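# Slide butter cartons to the stop of each working lane

## Task

A shelf has five sloped lanes that carry cartons down to a stop at the lower end. Two of them are tacky from an old dried spill, and this cannot be seen. Using the three butter cartons, end with exactly one carton resting at the lower stop of each of the three non-sticky lanes. A carton may be released on any lane. A carton released while level will tip onto the slope, which may be judged a drop. A carton only counts if it stays there without the robot holding it. Finish with both grippers open and moved away.

## Robot and tools

Robot: two arms, left_arm and right_arm, each with a parallel gripper. The fingers extend along the gripper's +z axis and close along its y axis. The reported hand point sits between the finger pads, roughly 1 cm short of the tips.

Scene frame: state lines give each gripper's end_effector_position in metres and end_effector_quat_wxyz. The origin is on the table surface midway between the arms. +z is up, +x reaches out over the table, and left_arm sits toward +y. The names left and right are not image sides. Reported positions can be off, more so at long reach.

Row format, used by both moving tools: 14 numbers in [-1, 1]. The first 7 belong to left_arm, the next 7 to right_arm, in the order dx, dy, dz, rx, ry, rz, opening. Both arms must be filled even if one stays still. dx to rz are an offset, not a pose. They are expressed in that gripper's own axes and measured from the gripper's measured pose when the action starts. A value of 1.0 equals 0.6 m of travel or 180 degrees. rx, ry, rz form a single rotation vector. The opening is absolute: +1 means fully open (0.094 m), -1 means shut. An optional 12 extra numbers from 0 to 1 scale joint stiffness: six for left_arm, then six for right_arm, in Joint positions order. They stay in effect until changed.

execute_actions(actions): a list of actions. Each action is a table of up to 15 rows, one per 1/30 s control step. A short table repeats its final row to fill 15 steps. Every row is an offset from the action's start pose, not from the row before. For a call's first action, that start is the pose last reported in this scene. An empty list just returns state and images. Per step, the commanded pose is clipped to 70 mm and 16 degrees from the measured pose. A distant target may therefore need several actions, and after an action the arm drifts at most to its last clipped pose. If the solver cannot meet both, position wins over orientation. Hand target lines show where each gripper is currently being driven.

move(target, speed, blocking): target is one 14-number row of offsets, taken from the pose in the latest result that shows one. Each gripper follows a straight path toward its target; the paths finish together and last 0.5 to 10 s, cut off at 10 s. speed is the path's peak in m/s, from 0.002 to 0.5 (default 0.25); rotation is capped at twice that in rad/s. The opening is sent when the move begins. Paths ignore obstacles and the other arm. Grippers lag, wander and can overshoot the speed, especially with a nearly straight arm. A faster move or a target set deeper past a contact gives a harder hit. The result adds a move: line with the ending, such as done, off_target, moving, held or fault, and any limits. An ending naming one arm means the other finished at rest. held means a check stopped that arm's final step. limits=paced means the sent pose was clipped. limits=held means some steps were blocked, after which the arm may surge. Distance to target is reported per gripper. With blocking=false the result comes after 0.5 s while motion continues. Until a result shows the move ended, new moves and actions are rejected; use wait or stop.

wait(seconds): 0 to 10; the arms keep their last command and a running move carries on. stop(): brakes a running move. The arm needs stopping distance, and the fingers keep moving. zoom_image(camera, region): enlarges [x0, y0, x1, y1] pixels, at most 504 by 504, of cam_high, cam_left_wrist or cam_right_wrist. All three images are 896x504. finished_scene(scene): ends the scene for good; call it only once the cartons are settled and the grippers are released.

Accuracy: arms usually settle a centimetre or more off target, mostly low, and repeated zero offsets let them sink. To keep an arm in place, send the correction back to the wanted pose first, then zeros, and raise the aim if it still hangs low. The robot keeps the last command while you compose a reply.

Gripping: grip_measured uses the same scale as the commanded opening. Away from the ends, fingers go to the value you write. To hold, command about 0.03 below grip_measured; a smaller gap grips more gently. Readings may be about 1 mm off per gripper. Pads push up to roughly 50 to 62 N, briefly more on first contact. A pose unreachable line means the clearance check altered or blocked that arm's command. A FAULT line means an arm stopped.

Cautions: tilt each carton to match the lane slope before letting go, so it does not fall flat. Do not drop, slam or shove hard, and keep anything from leaving the table. Keep the arms from colliding or pushing on each other. Holding loads heats motors: MOTOR HOT appears from 85 °C, and at 100 °C that arm drops its load and goes limp. Random tugs on held parts or pushes on loose ones can occur. Since the sticky lanes look normal, watch whether a carton actually slides down to the stop before treating that lane as good.

Each tool is called after "Request:" by a JSON object that holds its "name" and its "arguments".

## Session

Request:
{"name": "execute_actions", "arguments": {"actions": []}}

Scene clock: 0.00 s.
left_arm: end_effector_position=(+0.6513, -0.0356, +0.3129) grip_measured=+1.000 end_effector_quat_wxyz=(+0.709, +0.624, +0.260, -0.204) | right_arm: end_effector_position=(+0.1897, -0.4797, +0.4000) grip_measured=+1.000 end_effector_quat_wxyz=(+0.175, +0.373, +0.802, -0.432)
Joint positions: left_arm=[-0.368  1.883  1.364  0.757  1.192  0.674  0.094] | right_arm=[-0.465  0.961  1.184 -1.36   0.898  0.285  0.094]
Joint velocities: left_arm=[-0.015 -0.005 -0.012  0.017  0.022 -0.007  0.   ] | right_arm=[-0.015 -0.005 -0.007  0.017 -0.037 -0.007  0.   ]
Motor temperatures (°C, as the motors report them): left_arm=[24 27 25 26 25 26] | right_arm=[27 24 24 27 24 23]
Hand target (left_arm): +0.656, -0.037, +0.315; +0.711, +0.624, +0.256, -0.201
Hand target (right_arm): +0.192, -0.481, +0.412; +0.187, +0.378, +0.798, -0.431
Joint stiffness scale: left_arm=[1. 1. 1. 1. 1. 1.] | right_arm=[1. 1. 1. 1. 1. 1.]

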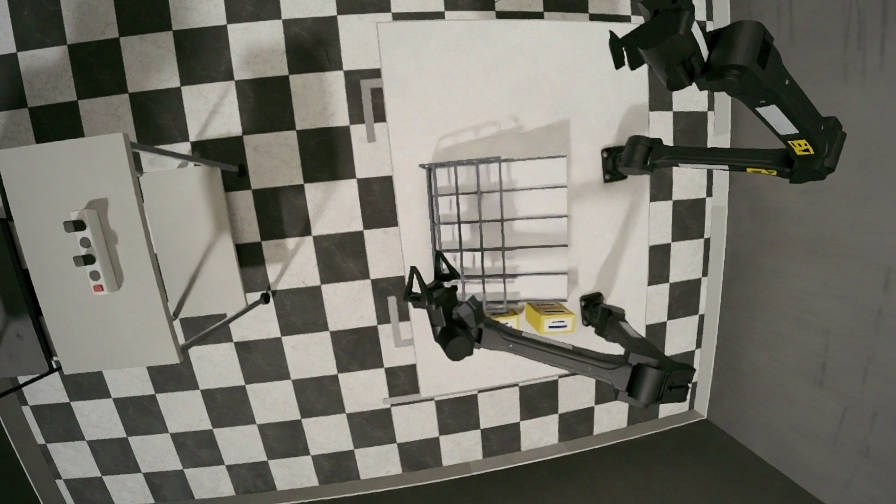

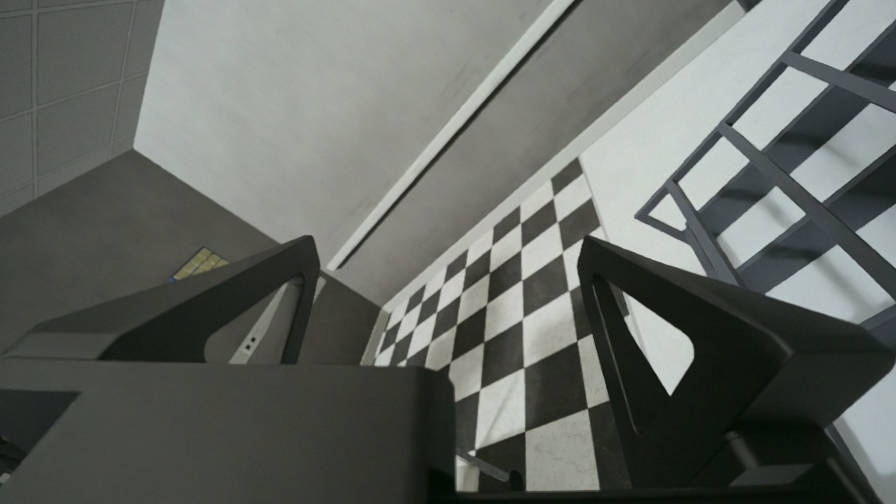

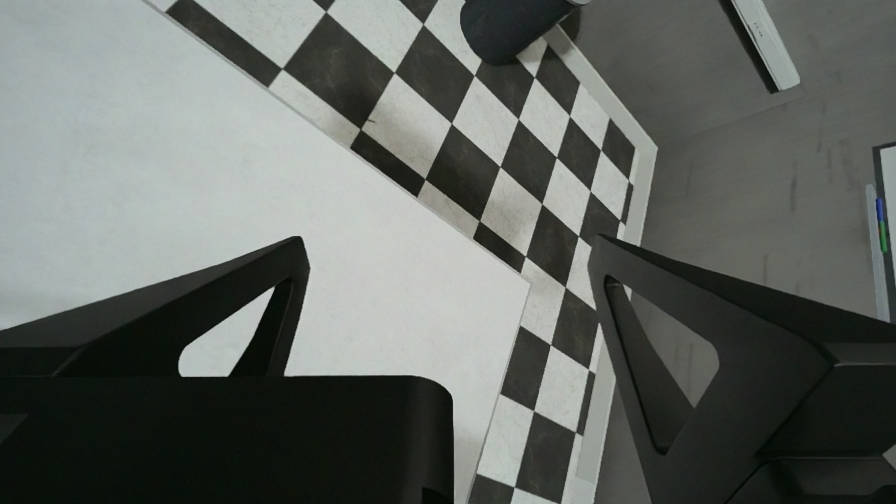

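Request:
{"name": "zoom_image", "arguments": {"camera": "cam_high", "region": [380, 130, 660, 380]}}

Region (380, 130, 660, 380) of cam_high's 896x504 image, scaled by 1.800, with more detail than that image has; it fills the top 450 rows of this view, and the rest is white.

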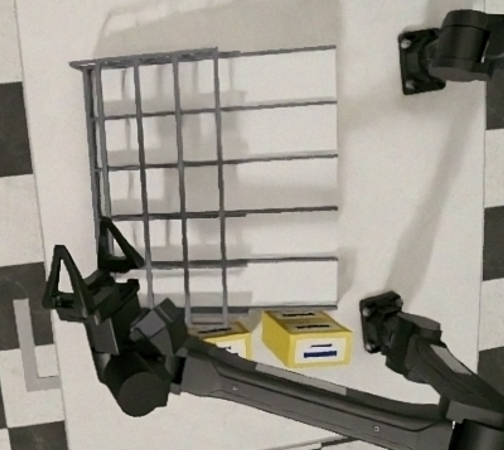

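Request:
{"name": "move", "arguments": {"target": [-0.583,-0.315,-0.605,0.518,0.149,0.190,1,0,0,0,0,0,0,1]}}

Scene clock: 15.87 s.
left_arm: end_effector_position=(+0.5972, -0.0019, +0.3383) grip_measured=+1.000 end_effector_quat_wxyz=(+0.667, +0.673, +0.239, -0.214) | right_arm: end_effector_position=(+0.1897, -0.4797, +0.4000) grip_measured=+1.000 end_effector_quat_wxyz=(+0.175, +0.373, +0.802, -0.432)
Joint positions: left_arm=[-0.324  1.691  1.285  0.329  1.329  0.995  0.094] | right_arm=[-0.465  0.961  1.184 -1.36   0.898  0.285  0.094]
Joint velocities: left_arm=[-0.005 -0.005  0.007 -0.002  0.037 -0.022  0.   ] | right_arm=[-0.005 -0.015  0.002 -0.012 -0.081 -0.081  0.   ]
Motor temperatures (°C, as the motors report them): left_arm=[24 28 28 26 25 26] | right_arm=[27 24 28 27 25 23]
Hand target (left_arm): +0.600, -0.006, +0.329; +0.665, +0.672, +0.241, -0.220
Hand target (right_arm): +0.190, -0.480, +0.400; +0.175, +0.373, +0.802, -0.432
Off the commanded pose (left_arm): 0.474 m, 95 deg; position and orientation clipped at the last step of the last action.
Off the commanded pose (right_arm): 0.000 m, 0 deg.
Joint stiffness scale: left_arm=[1. 1. 1. 1. 1. 1.] | right_arm=[1. 1. 1. 1. 1. 1.]
move: held (left_arm); limits=paced,held; held on 101 of 117 steps (left_arm), including the last (left_arm)
pose unreachable (left arm): on one or more control steps of this call, first in action 0 (counted from 0), this arm could not follow its commanded pose, so it was not sent that pose on those steps. On the call's last step it was still not sent that pose. It may still have moved: this result reports where it is.
cause: the commanded pose would bring two parts of the arm too close to each other (its wrist (the part past joint 4) and its wrist camera, with joints 5 (wrist yaw) and 6 (wrist roll) between them).

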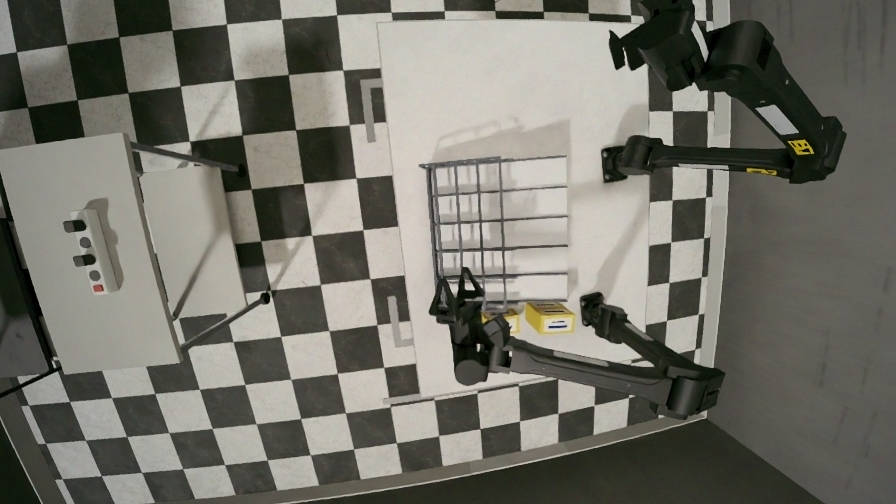

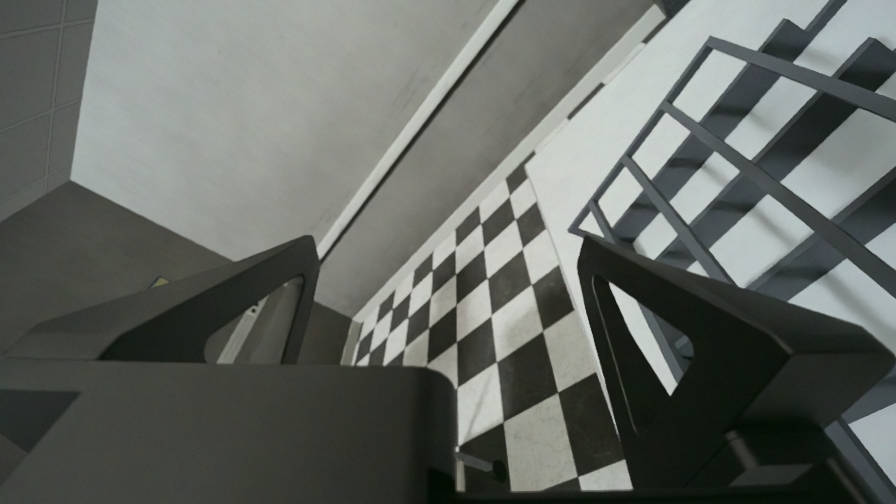

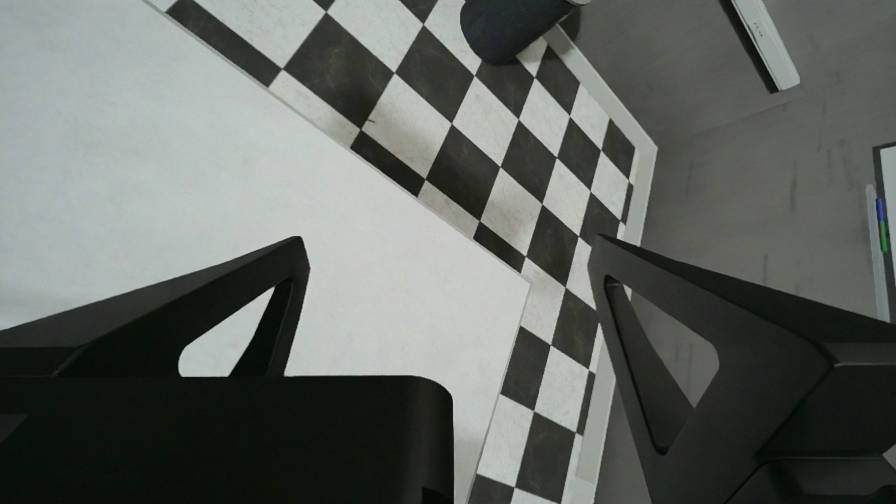

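Request:
{"name": "move", "arguments": {"target": [0,0,0,-0.236,0.309,-0.008,1,0,0,0,0,0,0,1]}}

Scene clock: 22.70 s.
left_arm: end_effector_position=(+0.5986, +0.0001, +0.3400) grip_measured=+1.000 end_effector_quat_wxyz=(+0.661, +0.421, +0.584, +0.212) | right_arm: end_effector_position=(+0.1897, -0.4797, +0.4000) grip_measured=+1.000 end_effector_quat_wxyz=(+0.175, +0.373, +0.802, -0.432)
Joint positions: left_arm=[-0.653  1.433  0.984  0.413 -0.224  0.927  0.094] | right_arm=[-0.465  0.961  1.184 -1.36   0.898  0.285  0.094]
Joint velocities: left_arm=[ 0.005 -0.005 -0.002 -0.022  0.007 -0.037  0.   ] | right_arm=[-0.015 -0.005  0.002  0.002  0.095 -0.022  0.   ]
Motor temperatures (°C, as the motors report them): left_arm=[24 28 28 26 25 26] | right_arm=[27 24 28 27 25 23]
Hand target (left_arm): +0.596, -0.002, +0.340; +0.669, +0.413, +0.582, +0.206
Hand target (right_arm): +0.190, -0.480, +0.400; +0.175, +0.373, +0.802, -0.432
Off the commanded pose (left_arm): 0.003 m, 1 deg.
Off the commanded pose (right_arm): 0.000 m, 0 deg.
Joint stiffness scale: left_arm=[1. 1. 1. 1. 1. 1.] | right_arm=[1. 1. 1. 1. 1. 1.]
move: done

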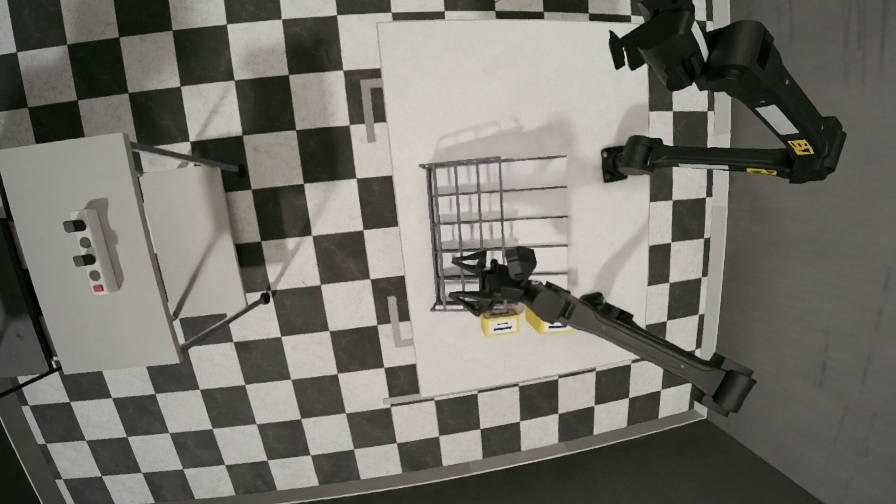

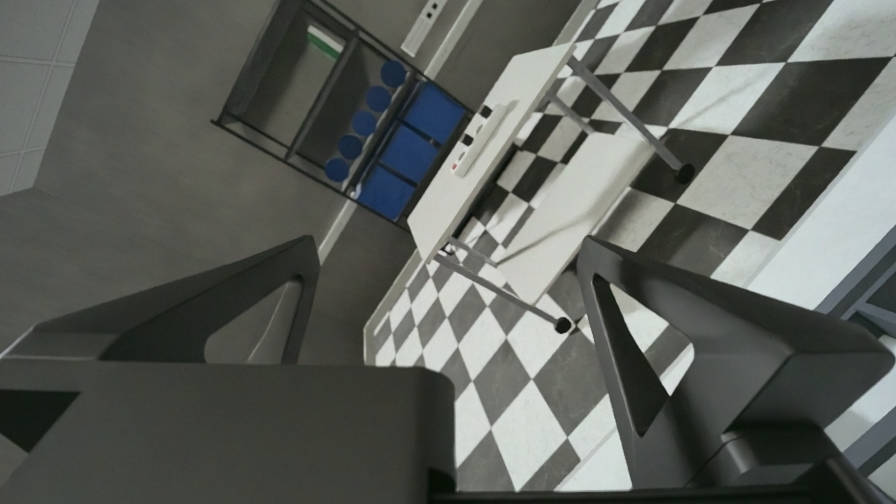

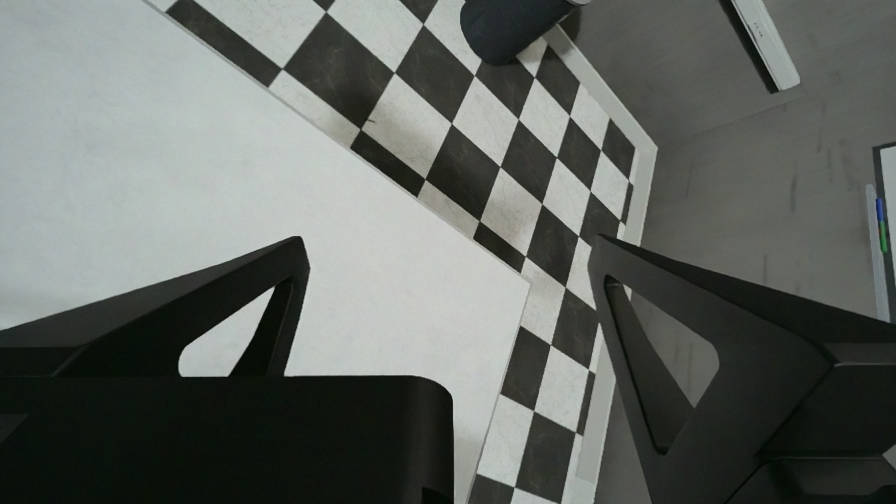

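Request:
{"name": "move", "arguments": {"target": [0.263,0.187,-0.628,0.158,0.491,-0.312,1,0,0,0,0,0,0,1]}}

Scene clock: 33.93 s.
left_arm: end_effector_position=(+0.3072, +0.3037, +0.3555) grip_measured=+1.000 end_effector_quat_wxyz=(+0.116, -0.003, +0.993, +0.010) | right_arm: end_effector_position=(+0.1897, -0.4797, +0.4000) grip_measured=+1.000 end_effector_quat_wxyz=(+0.175, +0.373, +0.802, -0.432)
Joint positions: left_arm=[-0.055  0.915  1.242 -1.665 -0.008  0.055  0.094] | right_arm=[-0.465  0.961  1.184 -1.36   0.898  0.285  0.094]
Joint velocities: left_arm=[ 0.015 -0.005  0.012 -0.007  0.037 -0.007  0.   ] | right_arm=[-0.005 -0.005  0.007 -0.012 -0.022  0.007  0.   ]
Motor temperatures (°C, as the motors report them): left_arm=[24 28 29 27 25 26] | right_arm=[27 24 29 27 25 23]
Hand target (left_arm): +0.304, +0.305, +0.352; +0.102, +0.003, +0.995, +0.010
Hand target (right_arm): +0.190, -0.480, +0.400; +0.175, +0.373, +0.802, -0.432
Off the commanded pose (left_arm): 0.009 m, 13 deg.
Off the commanded pose (right_arm): 0.000 m, 0 deg.
Joint stiffness scale: left_arm=[1. 1. 1. 1. 1. 1.] | right_arm=[1. 1. 1. 1. 1. 1.]
joint sent to its limit (left arm) — the command would take joint 4 (wrist pitch) past its lower limit, so that joint was sent only as far as its limit.
move: off_target (left_arm)

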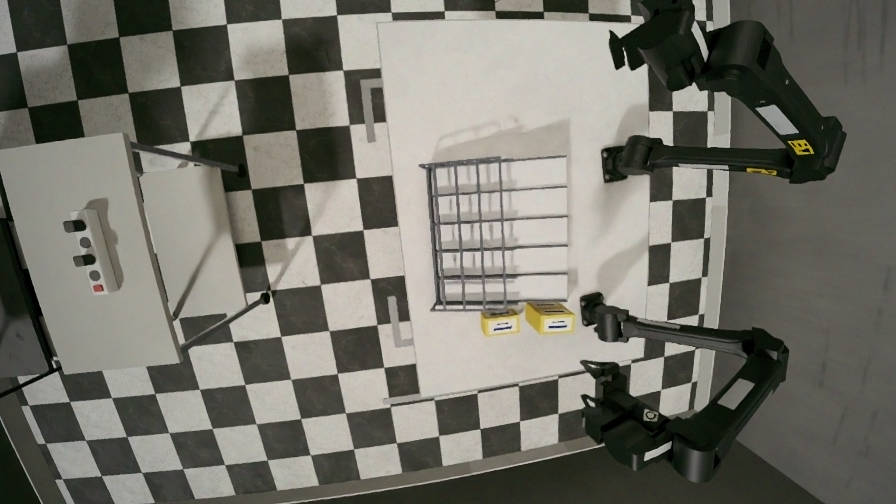

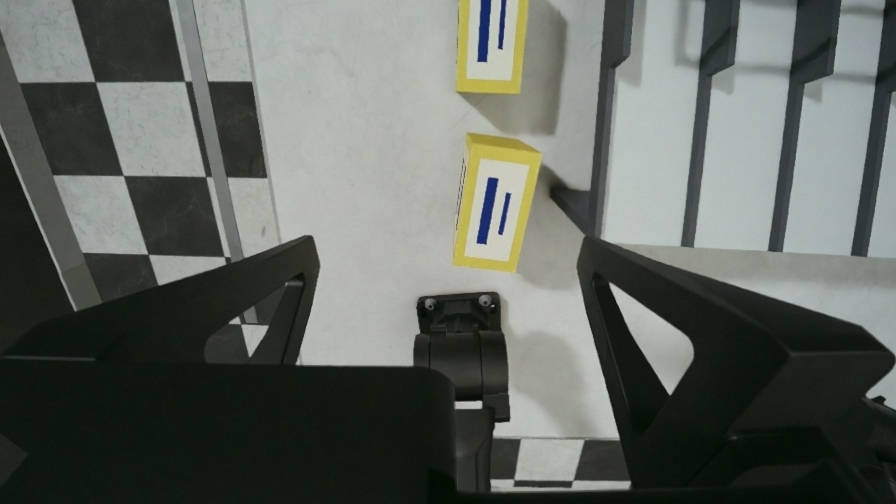

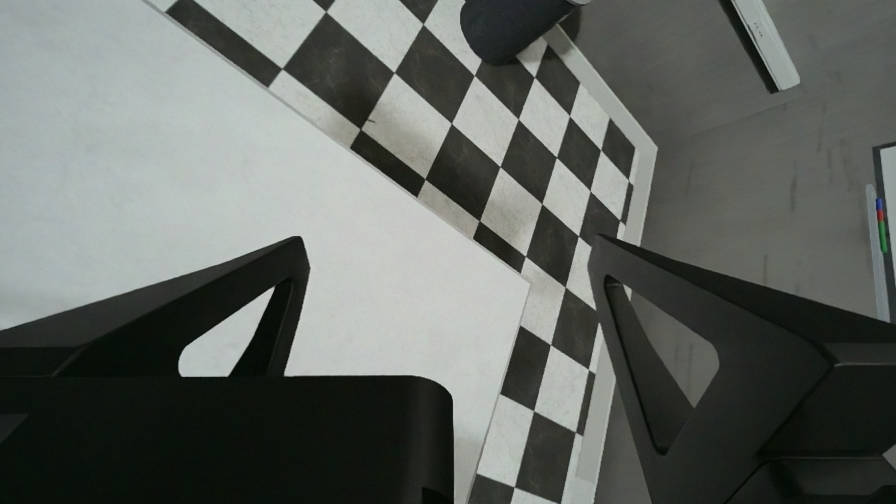

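Request:
{"name": "move", "arguments": {"target": [-0.21,-0.05,0.143,0,0.074,0,1,0,0,0,0,0,0,1]}}

Scene clock: 38.20 s.
left_arm: end_effector_position=(+0.4375, +0.2787, +0.2774) grip_measured=+1.000 end_effector_quat_wxyz=(-0.026, +0.001, +1.000, +0.009) | right_arm: end_effector_position=(+0.1897, -0.4797, +0.4000) grip_measured=+1.000 end_effector_quat_wxyz=(+0.175, +0.373, +0.802, -0.432)
Joint positions: left_arm=[-0.142  1.399  1.419 -1.644 -0.017 -0.027  0.094] | right_arm=[-0.465  0.961  1.184 -1.36   0.898  0.285  0.094]
Joint velocities: left_arm=[-0.005 -0.005 -0.002 -0.002 -0.037 -0.066  0.   ] | right_arm=[-0.005 -0.015 -0.017 -0.012  0.022  0.022  0.   ]
Motor temperatures (°C, as the motors report them): left_arm=[24 28 30 26 25 26] | right_arm=[27 24 29 27 25 23]
Hand target (left_arm): +0.449, +0.275, +0.297; +0.000, -0.003, +1.000, +0.009
Hand target (right_arm): +0.190, -0.480, +0.400; +0.175, +0.373, +0.802, -0.432
Off the commanded pose (left_arm): 0.026 m, 3 deg.
Off the commanded pose (right_arm): 0.000 m, 0 deg.
Joint stiffness scale: left_arm=[1. 1. 1. 1. 1. 1.] | right_arm=[1. 1. 1. 1. 1. 1.]
move: off_target (left_arm)

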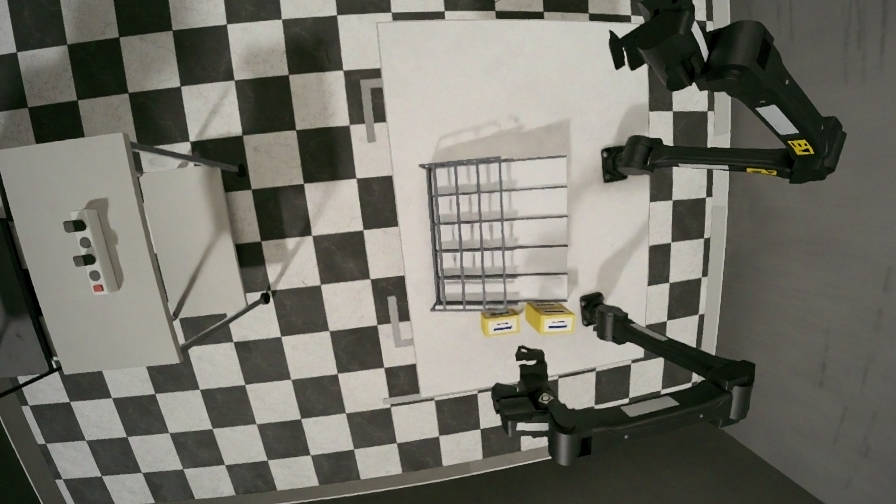

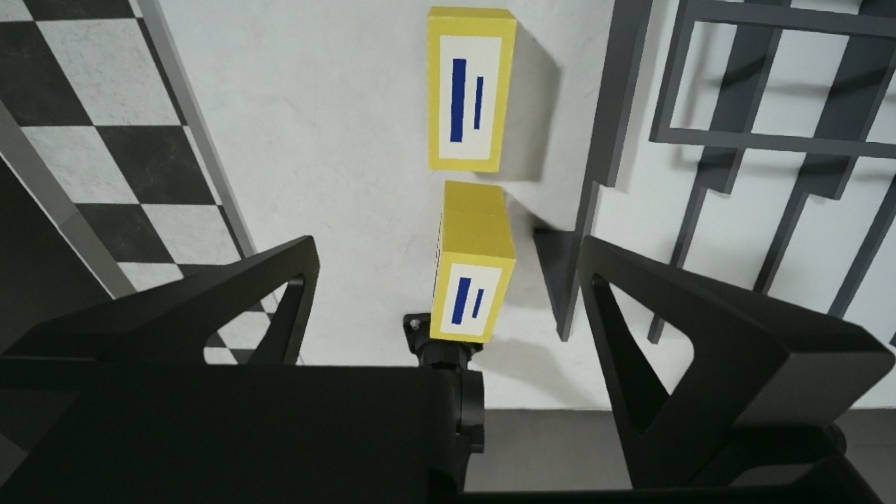

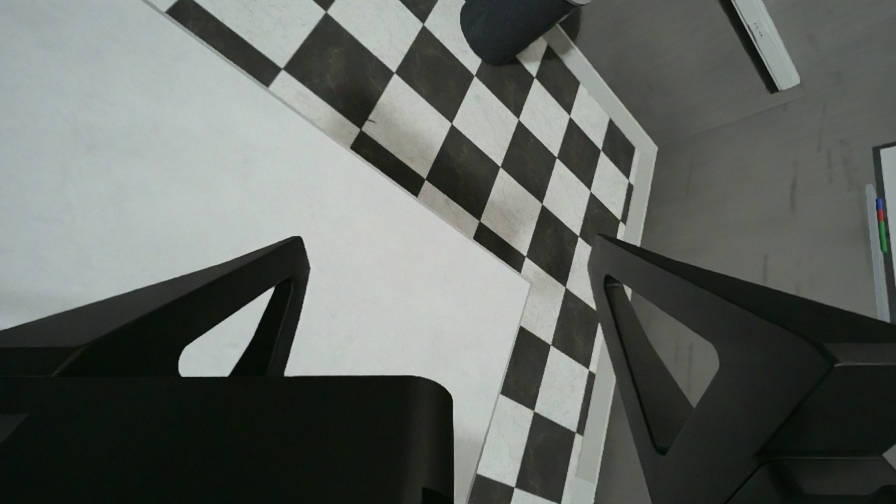

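Request:
{"name": "move", "arguments": {"target": [0.19,-0.015,0.09,0,-0.015,0,1,0,0,0,0,0,0,1]}}

Scene clock: 43.30 s.
left_arm: end_effector_position=(+0.3181, +0.2730, +0.2391) grip_measured=+1.000 end_effector_quat_wxyz=(-0.001, +0.004, +1.000, +0.009) | right_arm: end_effector_position=(+0.1897, -0.4797, +0.4000) grip_measured=+1.000 end_effector_quat_wxyz=(+0.175, +0.373, +0.802, -0.432)
Joint positions: left_arm=[-0.175  1.051  1.03  -1.552 -0.017 -0.052  0.094] | right_arm=[-0.465  0.961  1.184 -1.36   0.898  0.285  0.094]
Joint velocities: left_arm=[-0.005 -0.015 -0.007 -0.012 -0.037 -0.051  0.   ] | right_arm=[-0.005 -0.005 -0.002  0.002  0.051  0.037  0.   ]
Motor temperatures (°C, as the motors report them): left_arm=[24 28 30 26 25 26] | right_arm=[27 24 29 27 25 23]
Hand target (left_arm): +0.320, +0.270, +0.232; -0.003, +0.001, +1.000, +0.009
Hand target (right_arm): +0.190, -0.480, +0.400; +0.175, +0.373, +0.802, -0.432
Off the commanded pose (left_arm): 0.010 m, 0 deg.
Off the commanded pose (right_arm): 0.000 m, 0 deg.
Joint stiffness scale: left_arm=[1. 1. 1. 1. 1. 1.] | right_arm=[1. 1. 1. 1. 1. 1.]
move: done

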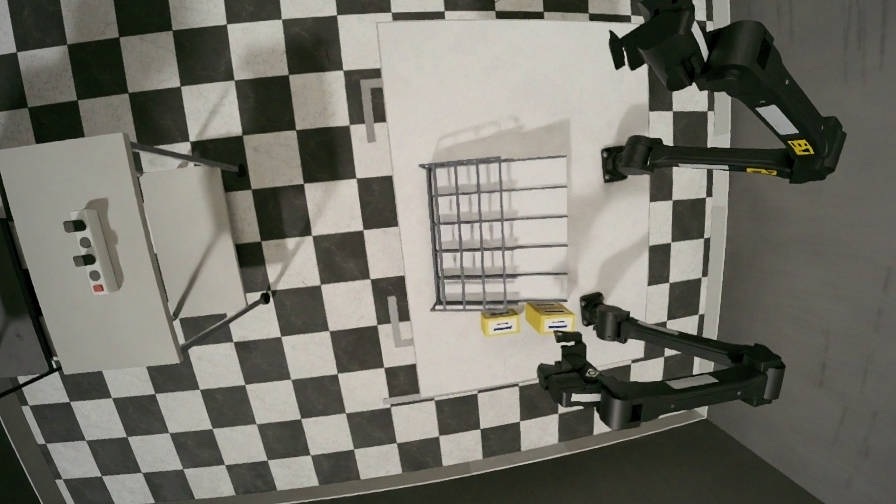

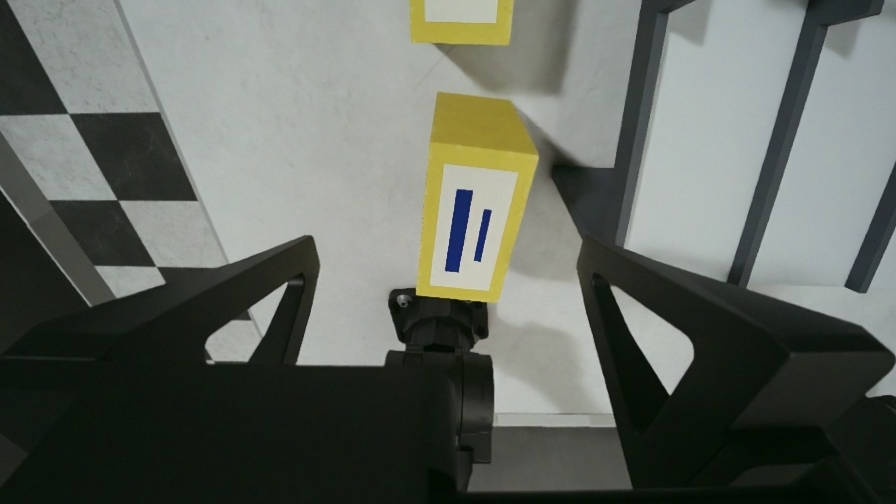

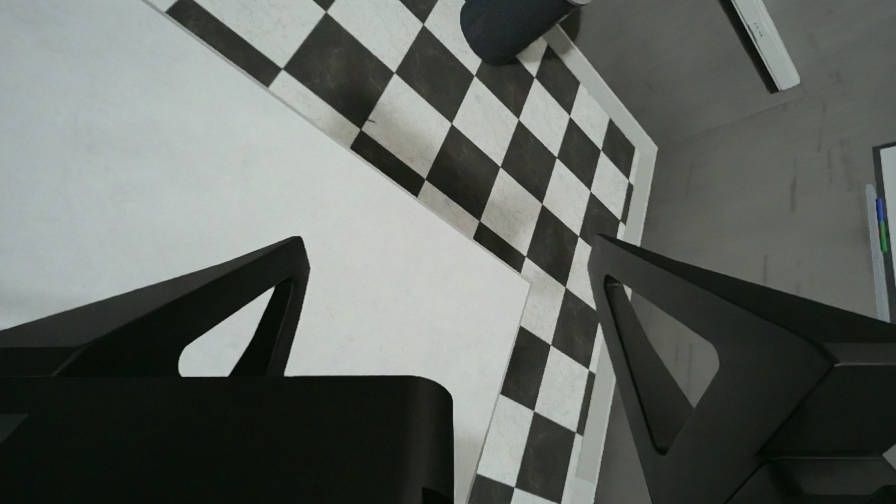

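Request:
{"name": "move", "arguments": {"target": [0.115,-0.018,0.13,0,0,0,1,0,0,0,0,0,0,1]}}

Scene clock: 51.90 s.
left_arm: end_effector_position=(+0.2464, +0.2659, +0.1656) grip_measured=+1.000 end_effector_quat_wxyz=(-0.005, +0.009, +1.000, +0.009) | right_arm: end_effector_position=(+0.1897, -0.4797, +0.4000) grip_measured=+1.000 end_effector_quat_wxyz=(+0.175, +0.373, +0.802, -0.432)
Joint positions: left_arm=[-0.231  0.864  0.73  -1.449 -0.017 -0.1    0.094] | right_arm=[-0.465  0.961  1.184 -1.36   0.898  0.285  0.094]
Joint velocities: left_arm=[ 0.005 -0.005  0.002 -0.017 -0.037  0.037  0.   ] | right_arm=[-0.015  0.005 -0.002 -0.002 -0.081 -0.081  0.   ]
Motor temperatures (°C, as the motors report them): left_arm=[24 28 29 26 25 26] | right_arm=[27 24 29 27 25 23]
Hand target (left_arm): +0.248, +0.264, +0.162; -0.000, +0.005, +1.000, +0.008
Hand target (right_arm): +0.190, -0.480, +0.400; +0.175, +0.373, +0.802, -0.432
Off the commanded pose (left_arm): 0.005 m, 1 deg.
Off the commanded pose (right_arm): 0.000 m, 0 deg.
Joint stiffness scale: left_arm=[1. 1. 1. 1. 1. 1.] | right_arm=[1. 1. 1. 1. 1. 1.]
move: done

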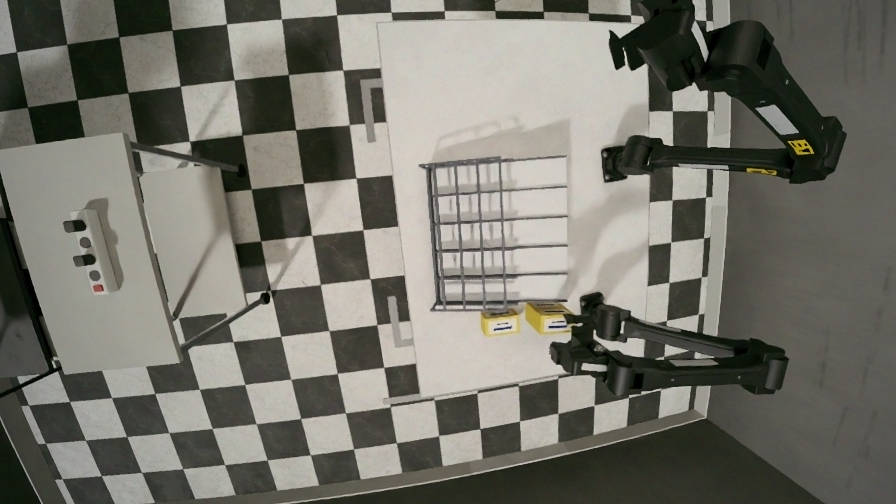

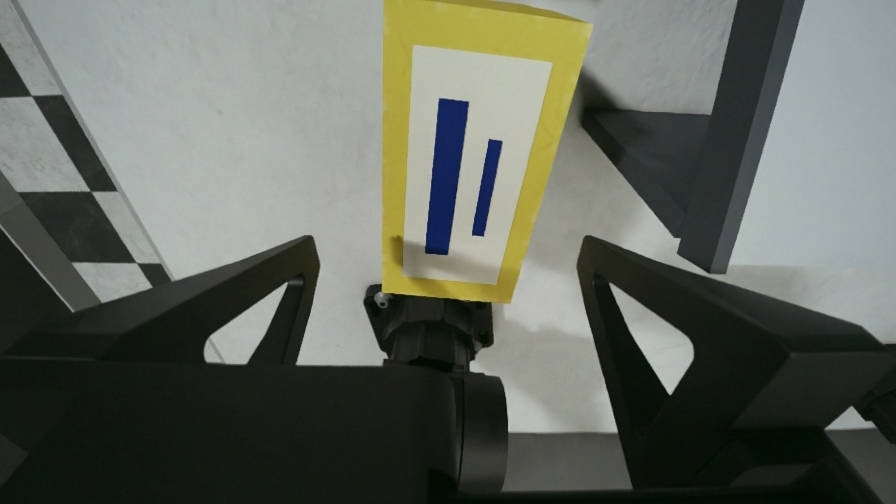

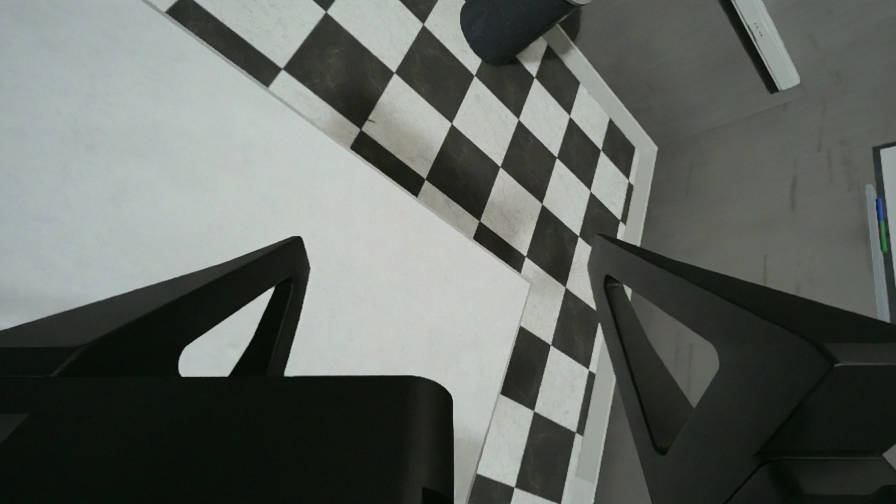

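Request:
{"name": "move", "arguments": {"target": [-0.035,-0.008,0.07,0,0,0.044,1,0,0,0,0,0,0,1], "speed": 0.1}}

Scene clock: 55.53 s.
left_arm: end_effector_position=(+0.2673, +0.2634, +0.1297) grip_measured=+1.000 end_effector_quat_wxyz=(-0.005, +0.064, +0.998, +0.009) | right_arm: end_effector_position=(+0.1897, -0.4797, +0.4000) grip_measured=+1.000 end_effector_quat_wxyz=(+0.175, +0.373, +0.802, -0.432)
Joint positions: left_arm=[-0.231  0.956  0.681 -1.307 -0.017  0.01   0.094] | right_arm=[-0.465  0.961  1.184 -1.36   0.898  0.285  0.094]
Joint velocities: left_arm=[-0.005 -0.005 -0.007 -0.022  0.066 -0.007  0.   ] | right_arm=[-0.015 -0.005  0.012 -0.017 -0.037  0.037  0.   ]
Motor temperatures (°C, as the motors report them): left_arm=[24 28 29 26 25 26] | right_arm=[27 24 29 27 25 23]
Hand target (left_arm): +0.267, +0.261, +0.123; -0.006, +0.078, +0.997, +0.009
Hand target (right_arm): +0.190, -0.480, +0.400; +0.175, +0.373, +0.802, -0.432
Off the commanded pose (left_arm): 0.007 m, 2 deg.
Off the commanded pose (right_arm): 0.000 m, 0 deg.
Joint stiffness scale: left_arm=[1. 1. 1. 1. 1. 1.] | right_arm=[1. 1. 1. 1. 1. 1.]
move: done

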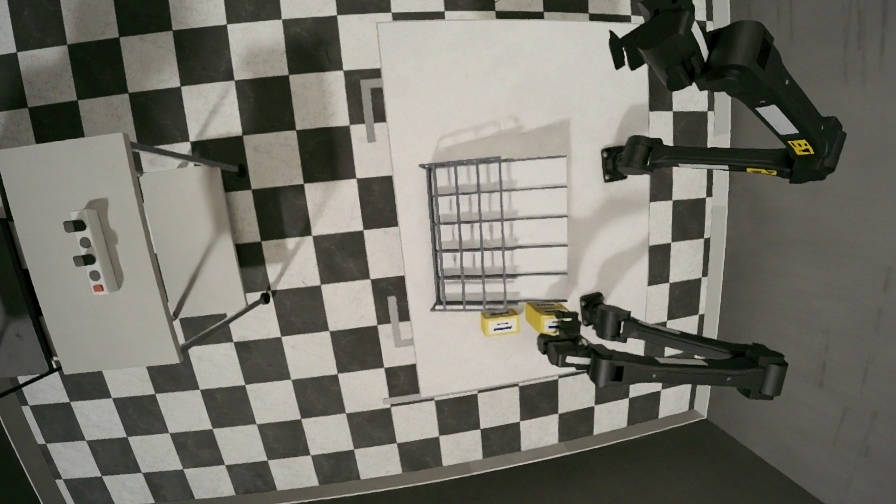

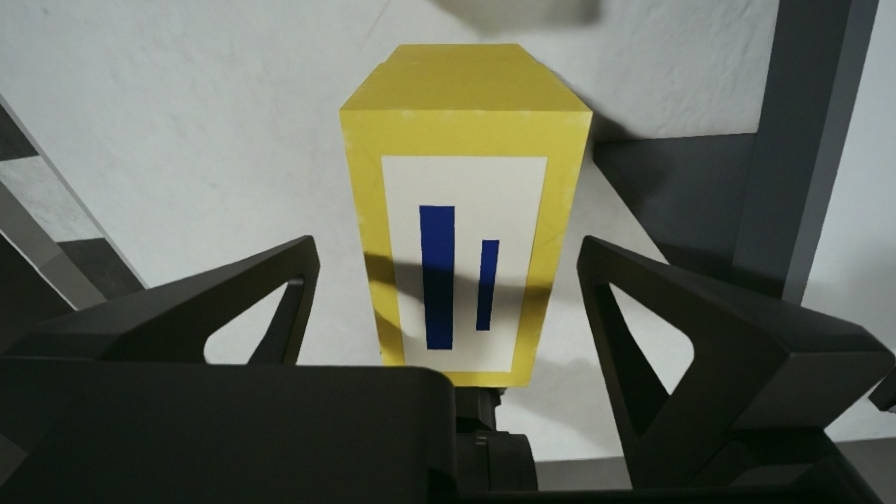

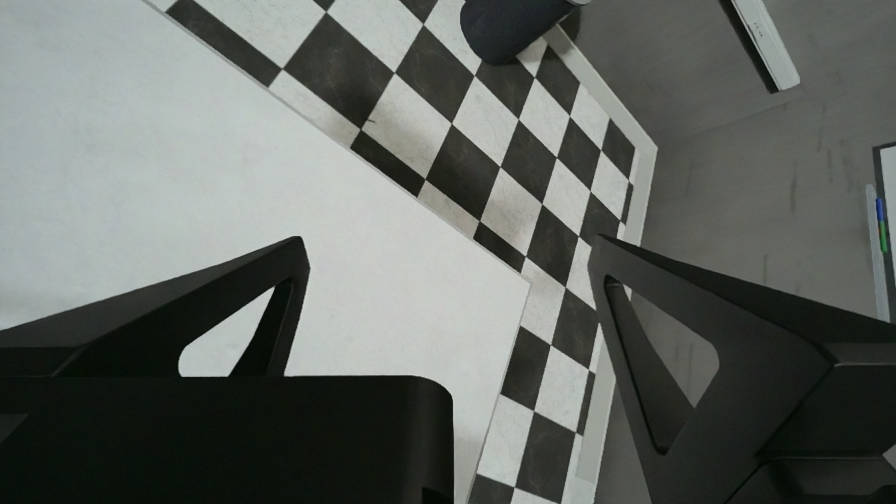

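Request:
{"name": "move", "arguments": {"target": [0,-0.007,0.07,0,0,0,1,0,0,0,0,0,0,1], "speed": 0.06}}

Request:
{"name": "move", "arguments": {"target": [0,0,0,0,0,0,0,0,0,0,0,0,0,1]}}

Scene clock: 59.13 s.
left_arm: end_effector_position=(+0.2671, +0.2623, +0.0941) grip_measured=+1.000 end_effector_quat_wxyz=(-0.003, +0.066, +0.998, +0.009) | right_arm: end_effector_position=(+0.1897, -0.4797, +0.4000) grip_measured=+1.000 end_effector_quat_wxyz=(+0.175, +0.373, +0.802, -0.432)
Joint positions: left_arm=[-0.236  0.994  0.604 -1.188 -0.017  0.01   0.094] | right_arm=[-0.465  0.961  1.184 -1.36   0.898  0.285  0.094]
Joint velocities: left_arm=[-0.015 -0.005 -0.007 -0.007  0.007 -0.037  0.   ] | right_arm=[-0.005  0.005 -0.012 -0.017  0.022  0.051  0.   ]
Motor temperatures (°C, as the motors report them): left_arm=[24 28 29 26 25 26] | right_arm=[27 24 29 27 25 23]
Hand target (left_arm): +0.266, +0.260, +0.088; -0.005, +0.064, +0.998, +0.009
Hand target (right_arm): +0.190, -0.480, +0.400; +0.175, +0.373, +0.802, -0.432
Off the commanded pose (left_arm): 0.007 m, 0 deg.
Off the commanded pose (right_arm): 0.000 m, 0 deg.
Joint stiffness scale: left_arm=[1. 1. 1. 1. 1. 1.] | right_arm=[1. 1. 1. 1. 1. 1.]
move: done

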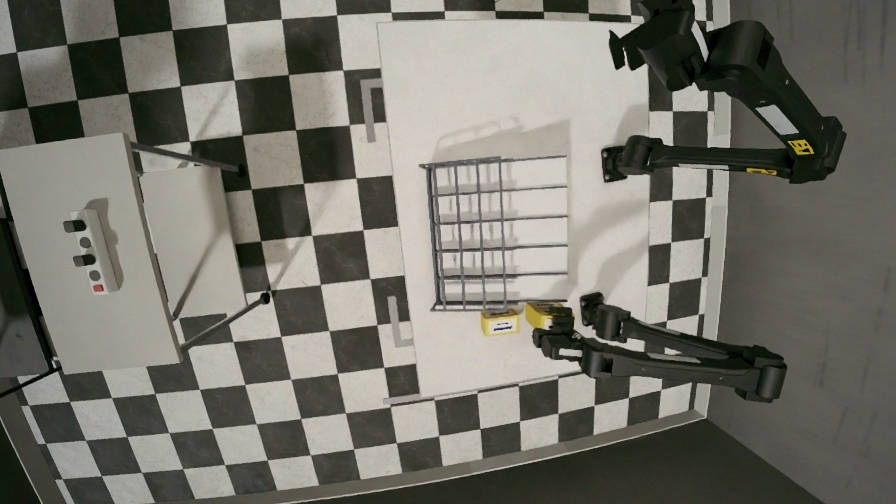

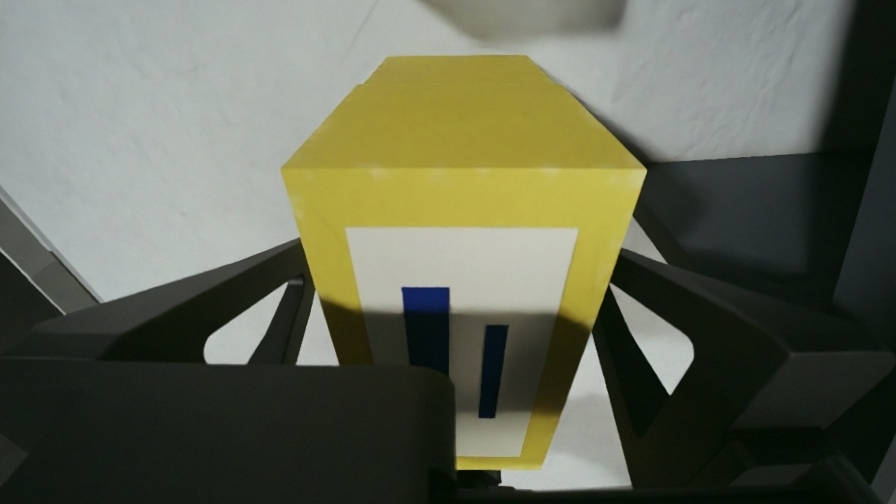

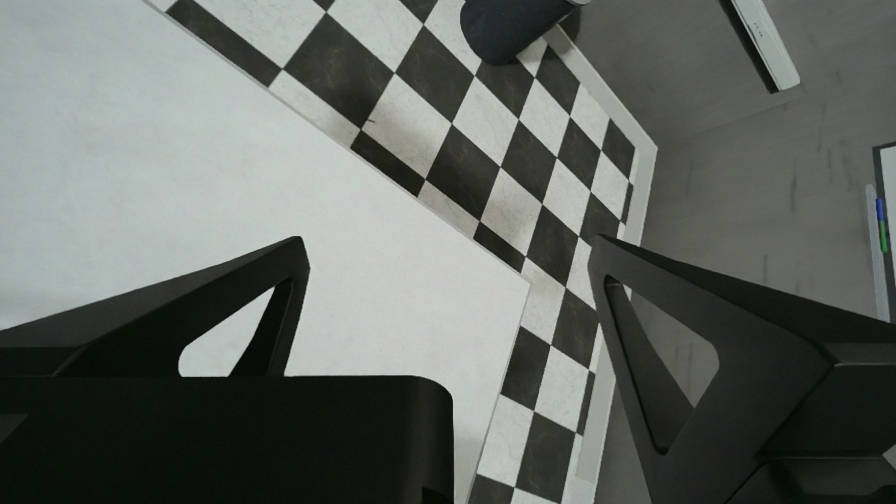

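Scene clock: 59.63 s.
left_arm: end_effector_position=(+0.2672, +0.2620, +0.0941) grip_measured=+0.327 end_effector_quat_wxyz=(-0.003, +0.066, +0.998, +0.008) | right_arm: end_effector_position=(+0.1897, -0.4797, +0.4000) grip_measured=+1.000 end_effector_quat_wxyz=(+0.175, +0.373, +0.802, -0.432)
Joint positions: left_arm=[-0.237  0.994  0.604 -1.188 -0.016  0.01   0.062] | right_arm=[-0.465  0.961  1.184 -1.36   0.898  0.285  0.094]
Joint velocities: left_arm=[-0.005 -0.005 -0.007 -0.017 -0.066  0.007 -0.001] | right_arm=[-0.015 -0.005  0.002  0.007 -0.11   0.022  0.   ]
Motor temperatures (°C, as the motors report them): left_arm=[24 28 29 26 25 26] | right_arm=[27 24 29 27 25 23]
Hand target (left_arm): +0.267, +0.262, +0.094; -0.003, +0.066, +0.998, +0.009
Hand target (right_arm): +0.190, -0.480, +0.400; +0.175, +0.373, +0.802, -0.432
Off the commanded pose (left_arm): 0.000 m, 0 deg.
Off the commanded pose (right_arm): 0.000 m, 0 deg.
Joint stiffness scale: left_arm=[1. 1. 1. 1. 1. 1.] | right_arm=[1. 1. 1. 1. 1. 1.]
move: done

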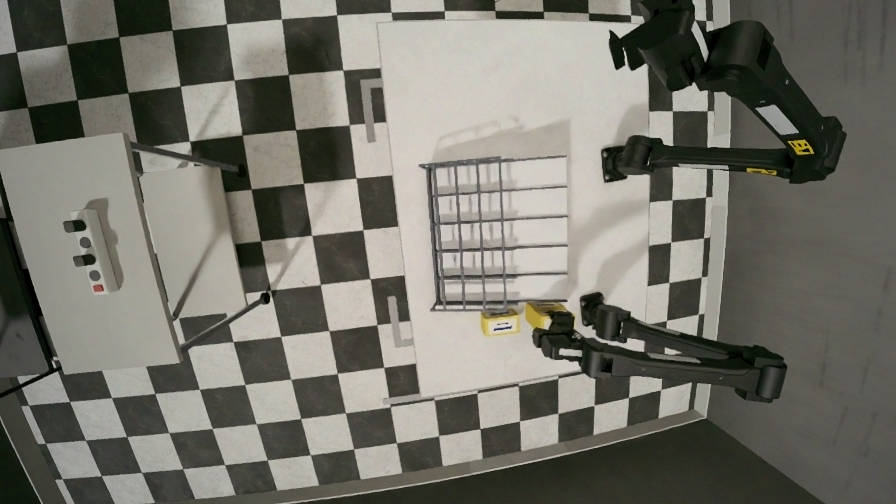

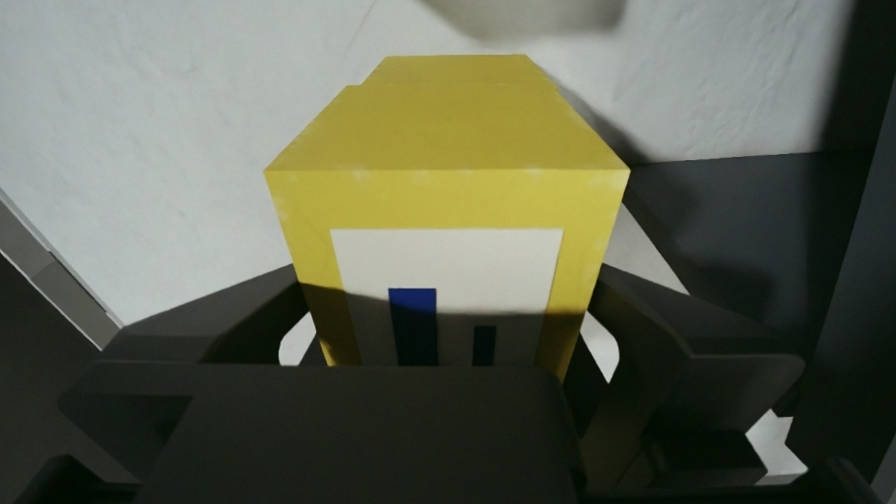

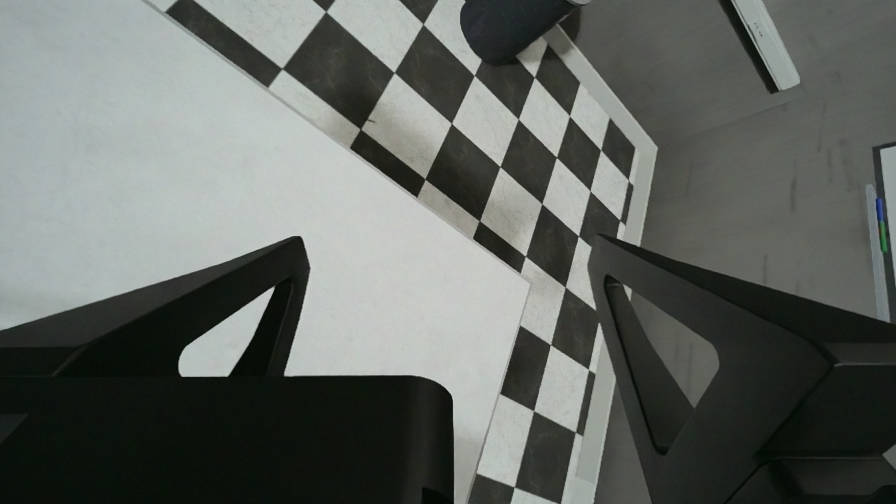

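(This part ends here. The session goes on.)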